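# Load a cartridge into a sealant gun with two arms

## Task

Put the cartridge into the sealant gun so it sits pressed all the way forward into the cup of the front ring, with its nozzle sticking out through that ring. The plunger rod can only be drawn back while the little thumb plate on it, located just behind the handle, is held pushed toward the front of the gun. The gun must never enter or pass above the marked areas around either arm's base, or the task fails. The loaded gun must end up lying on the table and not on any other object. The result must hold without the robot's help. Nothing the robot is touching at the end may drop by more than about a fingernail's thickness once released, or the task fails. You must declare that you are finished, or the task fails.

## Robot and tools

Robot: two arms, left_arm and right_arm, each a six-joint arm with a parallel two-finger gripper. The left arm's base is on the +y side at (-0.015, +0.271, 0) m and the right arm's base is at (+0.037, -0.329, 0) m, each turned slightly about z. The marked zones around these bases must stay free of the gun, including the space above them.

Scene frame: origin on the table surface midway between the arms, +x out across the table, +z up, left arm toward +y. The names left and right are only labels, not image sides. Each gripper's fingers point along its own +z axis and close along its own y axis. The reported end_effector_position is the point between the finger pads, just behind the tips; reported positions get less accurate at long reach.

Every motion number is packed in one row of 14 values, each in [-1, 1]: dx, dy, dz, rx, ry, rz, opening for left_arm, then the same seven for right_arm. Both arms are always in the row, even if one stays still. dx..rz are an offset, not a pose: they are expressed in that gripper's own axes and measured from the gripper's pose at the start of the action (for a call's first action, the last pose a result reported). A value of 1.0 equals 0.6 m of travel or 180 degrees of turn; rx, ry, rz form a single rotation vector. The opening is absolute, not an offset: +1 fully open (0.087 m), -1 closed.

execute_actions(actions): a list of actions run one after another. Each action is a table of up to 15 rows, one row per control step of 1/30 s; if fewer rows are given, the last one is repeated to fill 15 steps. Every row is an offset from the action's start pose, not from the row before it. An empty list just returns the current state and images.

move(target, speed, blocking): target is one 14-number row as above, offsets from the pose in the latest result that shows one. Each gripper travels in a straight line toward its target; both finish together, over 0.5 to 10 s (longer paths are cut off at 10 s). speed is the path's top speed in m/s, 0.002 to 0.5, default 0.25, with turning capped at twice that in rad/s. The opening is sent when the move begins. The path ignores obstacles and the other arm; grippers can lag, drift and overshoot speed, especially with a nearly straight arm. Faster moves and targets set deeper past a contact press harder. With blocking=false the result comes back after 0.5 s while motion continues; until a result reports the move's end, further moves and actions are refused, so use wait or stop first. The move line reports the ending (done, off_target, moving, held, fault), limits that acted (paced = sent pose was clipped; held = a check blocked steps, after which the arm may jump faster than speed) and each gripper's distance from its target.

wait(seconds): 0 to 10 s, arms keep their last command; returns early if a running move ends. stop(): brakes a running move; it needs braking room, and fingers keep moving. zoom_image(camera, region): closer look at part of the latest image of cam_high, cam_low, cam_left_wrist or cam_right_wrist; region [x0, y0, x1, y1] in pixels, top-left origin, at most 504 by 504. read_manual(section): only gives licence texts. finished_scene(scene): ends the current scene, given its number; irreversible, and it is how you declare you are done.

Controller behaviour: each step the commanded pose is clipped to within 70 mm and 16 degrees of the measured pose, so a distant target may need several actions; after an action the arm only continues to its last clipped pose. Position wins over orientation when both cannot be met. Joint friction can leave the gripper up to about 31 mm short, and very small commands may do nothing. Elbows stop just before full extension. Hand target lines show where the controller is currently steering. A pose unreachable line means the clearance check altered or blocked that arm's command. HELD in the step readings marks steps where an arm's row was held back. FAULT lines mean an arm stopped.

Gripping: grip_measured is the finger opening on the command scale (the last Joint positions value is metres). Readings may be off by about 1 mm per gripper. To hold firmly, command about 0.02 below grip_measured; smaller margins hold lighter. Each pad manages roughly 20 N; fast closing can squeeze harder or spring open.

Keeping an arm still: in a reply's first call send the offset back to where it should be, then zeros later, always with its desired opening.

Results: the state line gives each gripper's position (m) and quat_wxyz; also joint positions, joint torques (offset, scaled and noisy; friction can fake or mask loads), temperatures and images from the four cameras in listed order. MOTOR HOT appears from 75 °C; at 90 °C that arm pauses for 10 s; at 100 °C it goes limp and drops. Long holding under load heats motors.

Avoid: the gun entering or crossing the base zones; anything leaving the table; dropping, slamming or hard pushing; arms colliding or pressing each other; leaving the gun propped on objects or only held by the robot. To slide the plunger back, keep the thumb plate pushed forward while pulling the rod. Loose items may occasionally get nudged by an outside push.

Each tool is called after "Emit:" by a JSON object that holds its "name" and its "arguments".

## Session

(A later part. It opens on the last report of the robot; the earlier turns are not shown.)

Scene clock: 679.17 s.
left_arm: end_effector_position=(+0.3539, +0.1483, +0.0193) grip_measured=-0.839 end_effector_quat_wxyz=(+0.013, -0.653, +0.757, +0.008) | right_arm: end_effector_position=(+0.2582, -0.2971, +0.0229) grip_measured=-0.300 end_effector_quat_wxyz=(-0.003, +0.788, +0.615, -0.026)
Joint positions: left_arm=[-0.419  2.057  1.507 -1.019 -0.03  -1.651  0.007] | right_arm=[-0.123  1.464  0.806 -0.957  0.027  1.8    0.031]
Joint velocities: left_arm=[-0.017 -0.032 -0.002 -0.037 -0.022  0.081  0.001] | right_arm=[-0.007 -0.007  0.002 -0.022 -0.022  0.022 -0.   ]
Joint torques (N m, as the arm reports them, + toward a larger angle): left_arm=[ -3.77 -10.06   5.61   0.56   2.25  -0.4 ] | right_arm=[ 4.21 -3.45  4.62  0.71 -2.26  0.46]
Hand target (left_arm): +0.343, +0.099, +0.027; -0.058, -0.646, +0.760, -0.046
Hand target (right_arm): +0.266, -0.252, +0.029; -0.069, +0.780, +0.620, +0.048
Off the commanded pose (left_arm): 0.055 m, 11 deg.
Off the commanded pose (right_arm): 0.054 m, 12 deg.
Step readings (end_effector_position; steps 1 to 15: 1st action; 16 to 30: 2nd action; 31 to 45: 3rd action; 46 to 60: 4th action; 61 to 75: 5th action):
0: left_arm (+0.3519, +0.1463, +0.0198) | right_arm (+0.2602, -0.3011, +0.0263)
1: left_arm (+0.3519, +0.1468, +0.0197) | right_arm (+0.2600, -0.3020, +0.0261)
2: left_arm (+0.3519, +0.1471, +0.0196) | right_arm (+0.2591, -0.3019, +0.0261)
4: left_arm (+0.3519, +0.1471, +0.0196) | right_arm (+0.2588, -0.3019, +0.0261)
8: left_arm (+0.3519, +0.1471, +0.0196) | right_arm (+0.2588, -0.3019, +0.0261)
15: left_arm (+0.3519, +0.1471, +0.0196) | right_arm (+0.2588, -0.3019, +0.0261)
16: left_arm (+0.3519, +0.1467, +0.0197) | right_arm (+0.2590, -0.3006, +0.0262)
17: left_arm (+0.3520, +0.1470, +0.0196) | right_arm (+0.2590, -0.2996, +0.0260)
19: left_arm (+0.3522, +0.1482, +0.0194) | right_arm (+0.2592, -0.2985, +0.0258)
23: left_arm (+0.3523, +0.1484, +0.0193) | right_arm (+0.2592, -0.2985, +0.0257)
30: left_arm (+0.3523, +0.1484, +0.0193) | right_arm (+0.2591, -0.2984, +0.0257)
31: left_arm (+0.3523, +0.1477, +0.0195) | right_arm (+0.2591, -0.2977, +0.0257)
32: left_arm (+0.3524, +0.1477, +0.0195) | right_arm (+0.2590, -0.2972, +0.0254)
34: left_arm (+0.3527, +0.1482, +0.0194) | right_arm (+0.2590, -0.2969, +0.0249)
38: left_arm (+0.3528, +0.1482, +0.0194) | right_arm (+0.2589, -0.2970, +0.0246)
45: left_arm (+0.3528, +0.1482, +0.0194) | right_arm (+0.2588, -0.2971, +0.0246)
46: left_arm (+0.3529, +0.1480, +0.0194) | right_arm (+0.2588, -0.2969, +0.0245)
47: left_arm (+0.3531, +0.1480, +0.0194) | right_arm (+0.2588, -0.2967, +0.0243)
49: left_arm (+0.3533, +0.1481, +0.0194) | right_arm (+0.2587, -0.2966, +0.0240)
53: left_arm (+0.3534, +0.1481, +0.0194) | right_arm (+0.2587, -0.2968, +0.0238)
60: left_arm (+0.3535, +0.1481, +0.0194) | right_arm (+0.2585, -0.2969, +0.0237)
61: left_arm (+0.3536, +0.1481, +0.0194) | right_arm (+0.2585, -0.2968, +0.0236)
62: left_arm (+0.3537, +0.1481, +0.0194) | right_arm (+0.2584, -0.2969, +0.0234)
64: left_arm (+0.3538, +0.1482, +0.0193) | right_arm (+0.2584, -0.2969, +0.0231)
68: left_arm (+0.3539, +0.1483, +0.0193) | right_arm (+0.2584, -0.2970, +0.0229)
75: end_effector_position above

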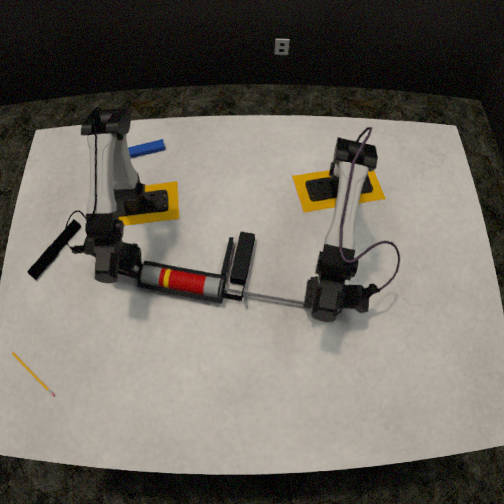

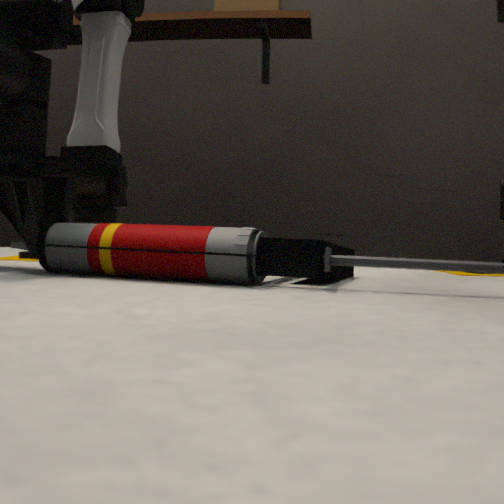

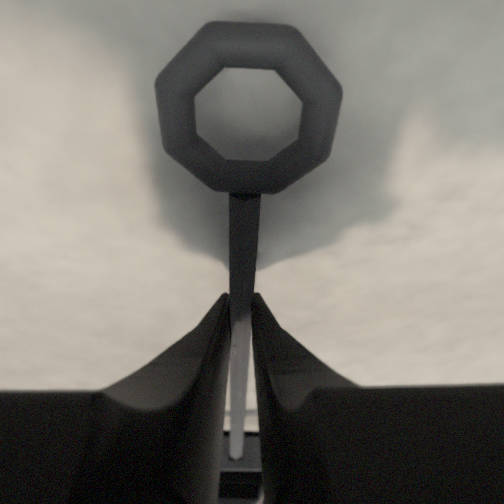

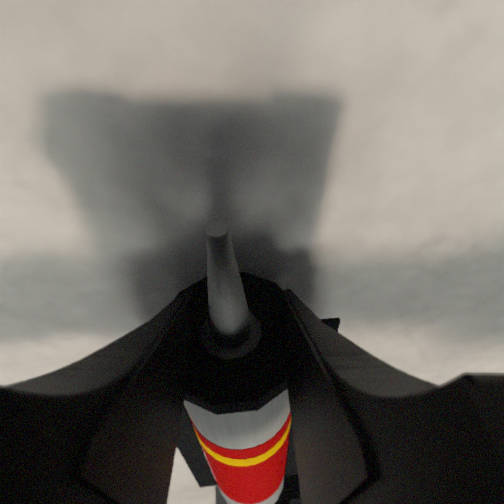

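Emit:
{"name": "execute_actions", "arguments": {"actions": [[[0.04,0,-0.005,0,0.03,0,-0.9, 0.06,0,0,0,0.04,0,-0.3],[0.03,0,-0.005,0,0.02,0,-0.9, 0.05,0,0,0,0.03,0,-0.3],[0.01,0,0,0,0.01,0,-0.9, 0.03,0,0,0,0.02,0,-0.3],[0,0,0,0,0,0,-0.9, 0.015,0,0,0,0.01,0,-0.3]],[[0,0,0,0,0,0,-0.83, 0.01,0,0,0,0,0,-0.3],[0,0,0,0,0,0,-0.83, 0.01,0,0,0,0,0,-0.3],[0,0,0,0,0,0,-0.82, 0.01,0,0,0,0,0,-0.3],[0,0,0,0,0,0,-0.81, 0.01,0,0,0,0,0,-0.3],[0,0,0,0,0,0,-0.8, 0.01,0,0,0,0,0,-0.3],[0,0,0,0,0,0,-0.7, 0.01,0,0,0,0,0,-0.3],[0,0,0,0,0,0,-0.5, 0.0,0,0,0,0,0,-0.3]]]}}

Emit:
{"name": "move", "arguments": {"target": [0,0,-0.12,0,0,0,-0.5, -0.04,0,-0.1,0,0,0,-0.2], "speed": 0.1}}

Emit:
{"name": "zoom_image", "arguments": {"camera": "cam_high", "region": [110,240,260,315]}}

Emit:
{"name": "zoom_image", "arguments": {"camera": "cam_low", "region": [0,190,280,300]}}

Scene clock: 694.90 s.
left_arm: end_effector_position=(+0.3540, +0.1516, +0.0188) grip_measured=-0.500 end_effector_quat_wxyz=(+0.019, -0.646, +0.763, +0.013) | right_arm: end_effector_position=(+0.2583, -0.2974, +0.0222) grip_measured=-0.300 end_effector_quat_wxyz=(+0.005, +0.788, +0.614, -0.032)
Joint positions: left_arm=[-0.418  2.057  1.507 -1.019 -0.046 -1.633  0.022] | right_arm=[-0.108  1.464  0.806 -0.957  0.046  1.817  0.031]
Joint velocities: left_arm=[ 0.022  0.007  0.012 -0.007 -0.037 -0.066  0.001] | right_arm=[-0.017  0.007  0.007 -0.007  0.022 -0.037  0.   ]
Joint torques (N m, as the arm reports them, + toward a larger angle): left_arm=[ -0.04 -10.38   5.79   0.4    0.05  -0.07] | right_arm=[-0.48 -4.11  5.57  0.25  0.   -0.02]
Hand target (left_arm): +0.354, +0.151, +0.019; +0.019, -0.647, +0.762, +0.012
Hand target (right_arm): +0.258, -0.298, +0.023; +0.001, +0.789, +0.613, -0.029
Off the commanded pose (left_arm): 0.000 m, 0 deg.
Off the commanded pose (right_arm): 0.001 m, 1 deg.
Step readings (end_effector_position; steps 1 to 15: 1st action; 16 to 30: 2nd action):
0: left_arm (+0.3540, +0.1483, +0.0193) | right_arm (+0.2582, -0.2971, +0.0229)
1: left_arm (+0.3541, +0.1492, +0.0192) | right_arm (+0.2582, -0.2977, +0.0228)
2: left_arm (+0.3542, +0.1497, +0.0191) | right_arm (+0.2582, -0.2976, +0.0226)
4: left_arm (+0.3543, +0.1510, +0.0189) | right_arm (+0.2582, -0.2978, +0.0225)
8: left_arm (+0.3541, +0.1513, +0.0188) | right_arm (+0.2583, -0.2979, +0.0225)
15: left_arm (+0.3540, +0.1513, +0.0188) | right_arm (+0.2583, -0.2979, +0.0225)
16: left_arm (+0.3540, +0.1515, +0.0188) | right_arm (+0.2583, -0.2980, +0.0224)
17: left_arm (+0.3540, +0.1515, +0.0188) | right_arm (+0.2583, -0.2981, +0.0223)
19: left_arm (+0.3540, +0.1516, +0.0188) | right_arm (+0.2583, -0.2981, +0.0221)
23: left_arm (+0.3540, +0.1516, +0.0188) | right_arm (+0.2583, -0.2974, +0.0222)
30: end_effector_position above

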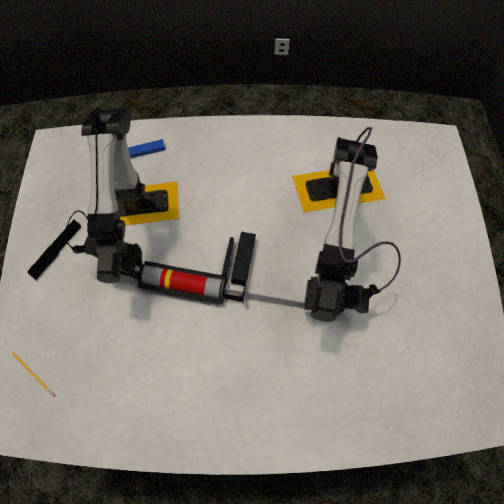

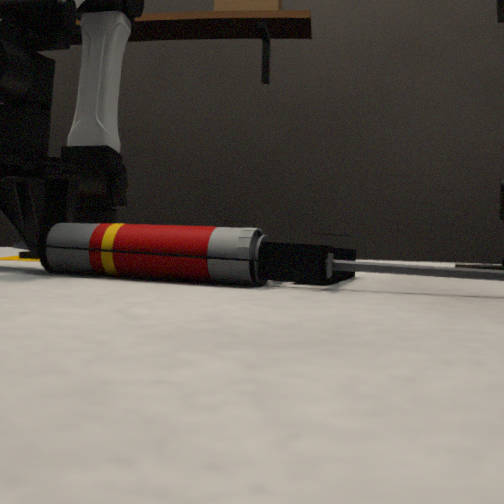

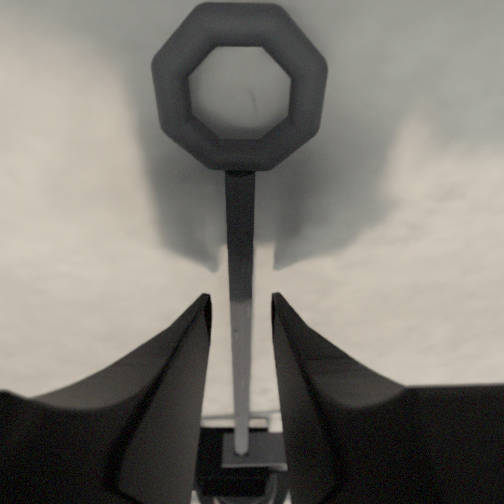

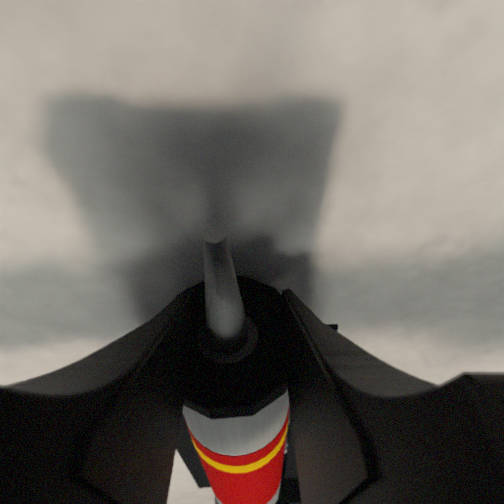

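Scene clock: 696.20 s.
left_arm: end_effector_position=(+0.3501, +0.1525, +0.0792) grip_measured=-0.500 end_effector_quat_wxyz=(+0.012, -0.647, +0.762, +0.022) | right_arm: end_effector_position=(+0.2500, -0.3149, +0.0724) grip_measured=-0.200 end_effector_quat_wxyz=(-0.008, +0.787, +0.615, -0.043)
Joint positions: left_arm=[-0.418  2.018  1.693 -1.268 -0.046 -1.636  0.022] | right_arm=[-0.194  1.403  0.962 -1.204  0.046  1.729  0.035]
Joint velocities: left_arm=[-0.002 -0.002 -0.002 -0.007 -0.081  0.007 -0.001] | right_arm=[ 0.007 -0.002 -0.007  0.022 -0.037 -0.007 -0.   ]
Joint torques (N m, as the arm reports them, + toward a larger angle): left_arm=[ -0.82 -11.33   7.81   0.15   0.01  -0.09] | right_arm=[-0.58 -5.29  7.87  0.09  0.15  0.  ]
Hand target (left_arm): +0.352, +0.148, +0.090; +0.019, -0.646, +0.763, +0.013
Hand target (right_arm): +0.255, -0.318, +0.083; +0.004, +0.789, +0.614, -0.032
Off the commanded pose (left_arm): 0.013 m, 1 deg.
Off the commanded pose (right_arm): 0.013 m, 2 deg.
move: off_target (left_arm, right_arm)

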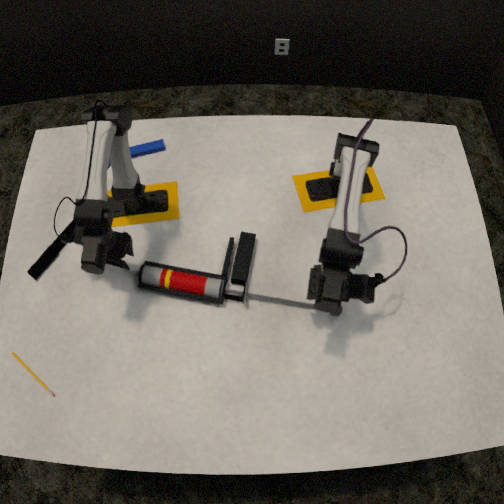

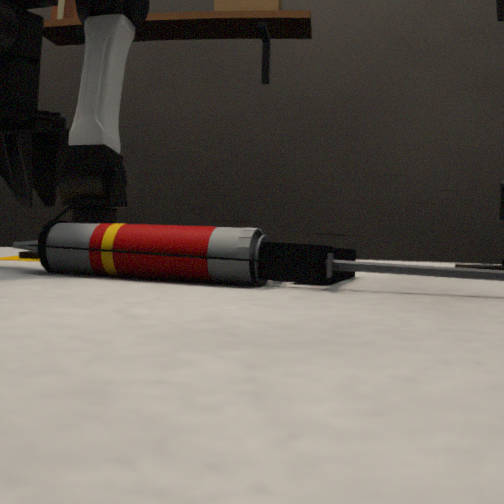

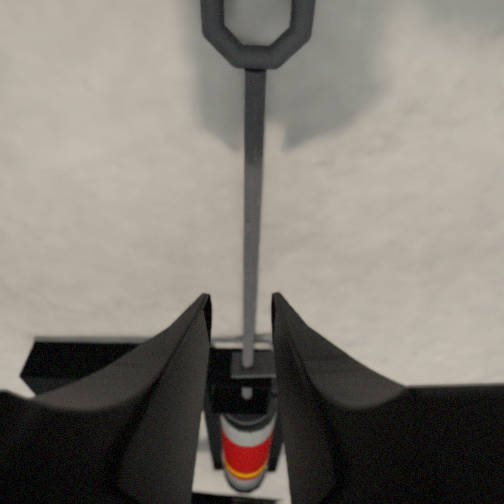

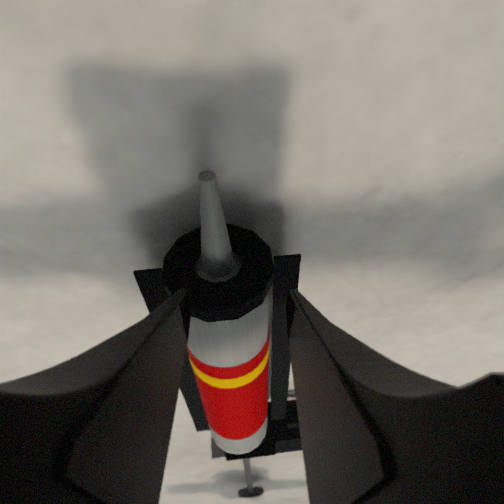

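Region (110, 240, 260, 315) of cam_high's 504x504 image, scaled by 3.360, with more detail than that image has.

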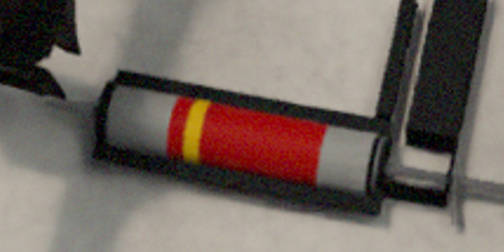

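Region (0, 190, 280, 300) of cam_low's 504x504 image, scaled by 1.800, with more detail than that image has; it fills the top 198 rows of this view, and the rest is white.

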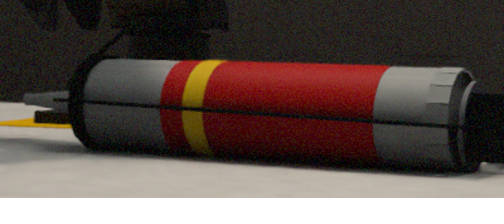

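The cartridge is seated in the cup and both grippers are clear. I'm done with scene 1.

Emit:
{"name": "finished_scene", "arguments": {"scene": 1}}

The scene is finished: the task was done.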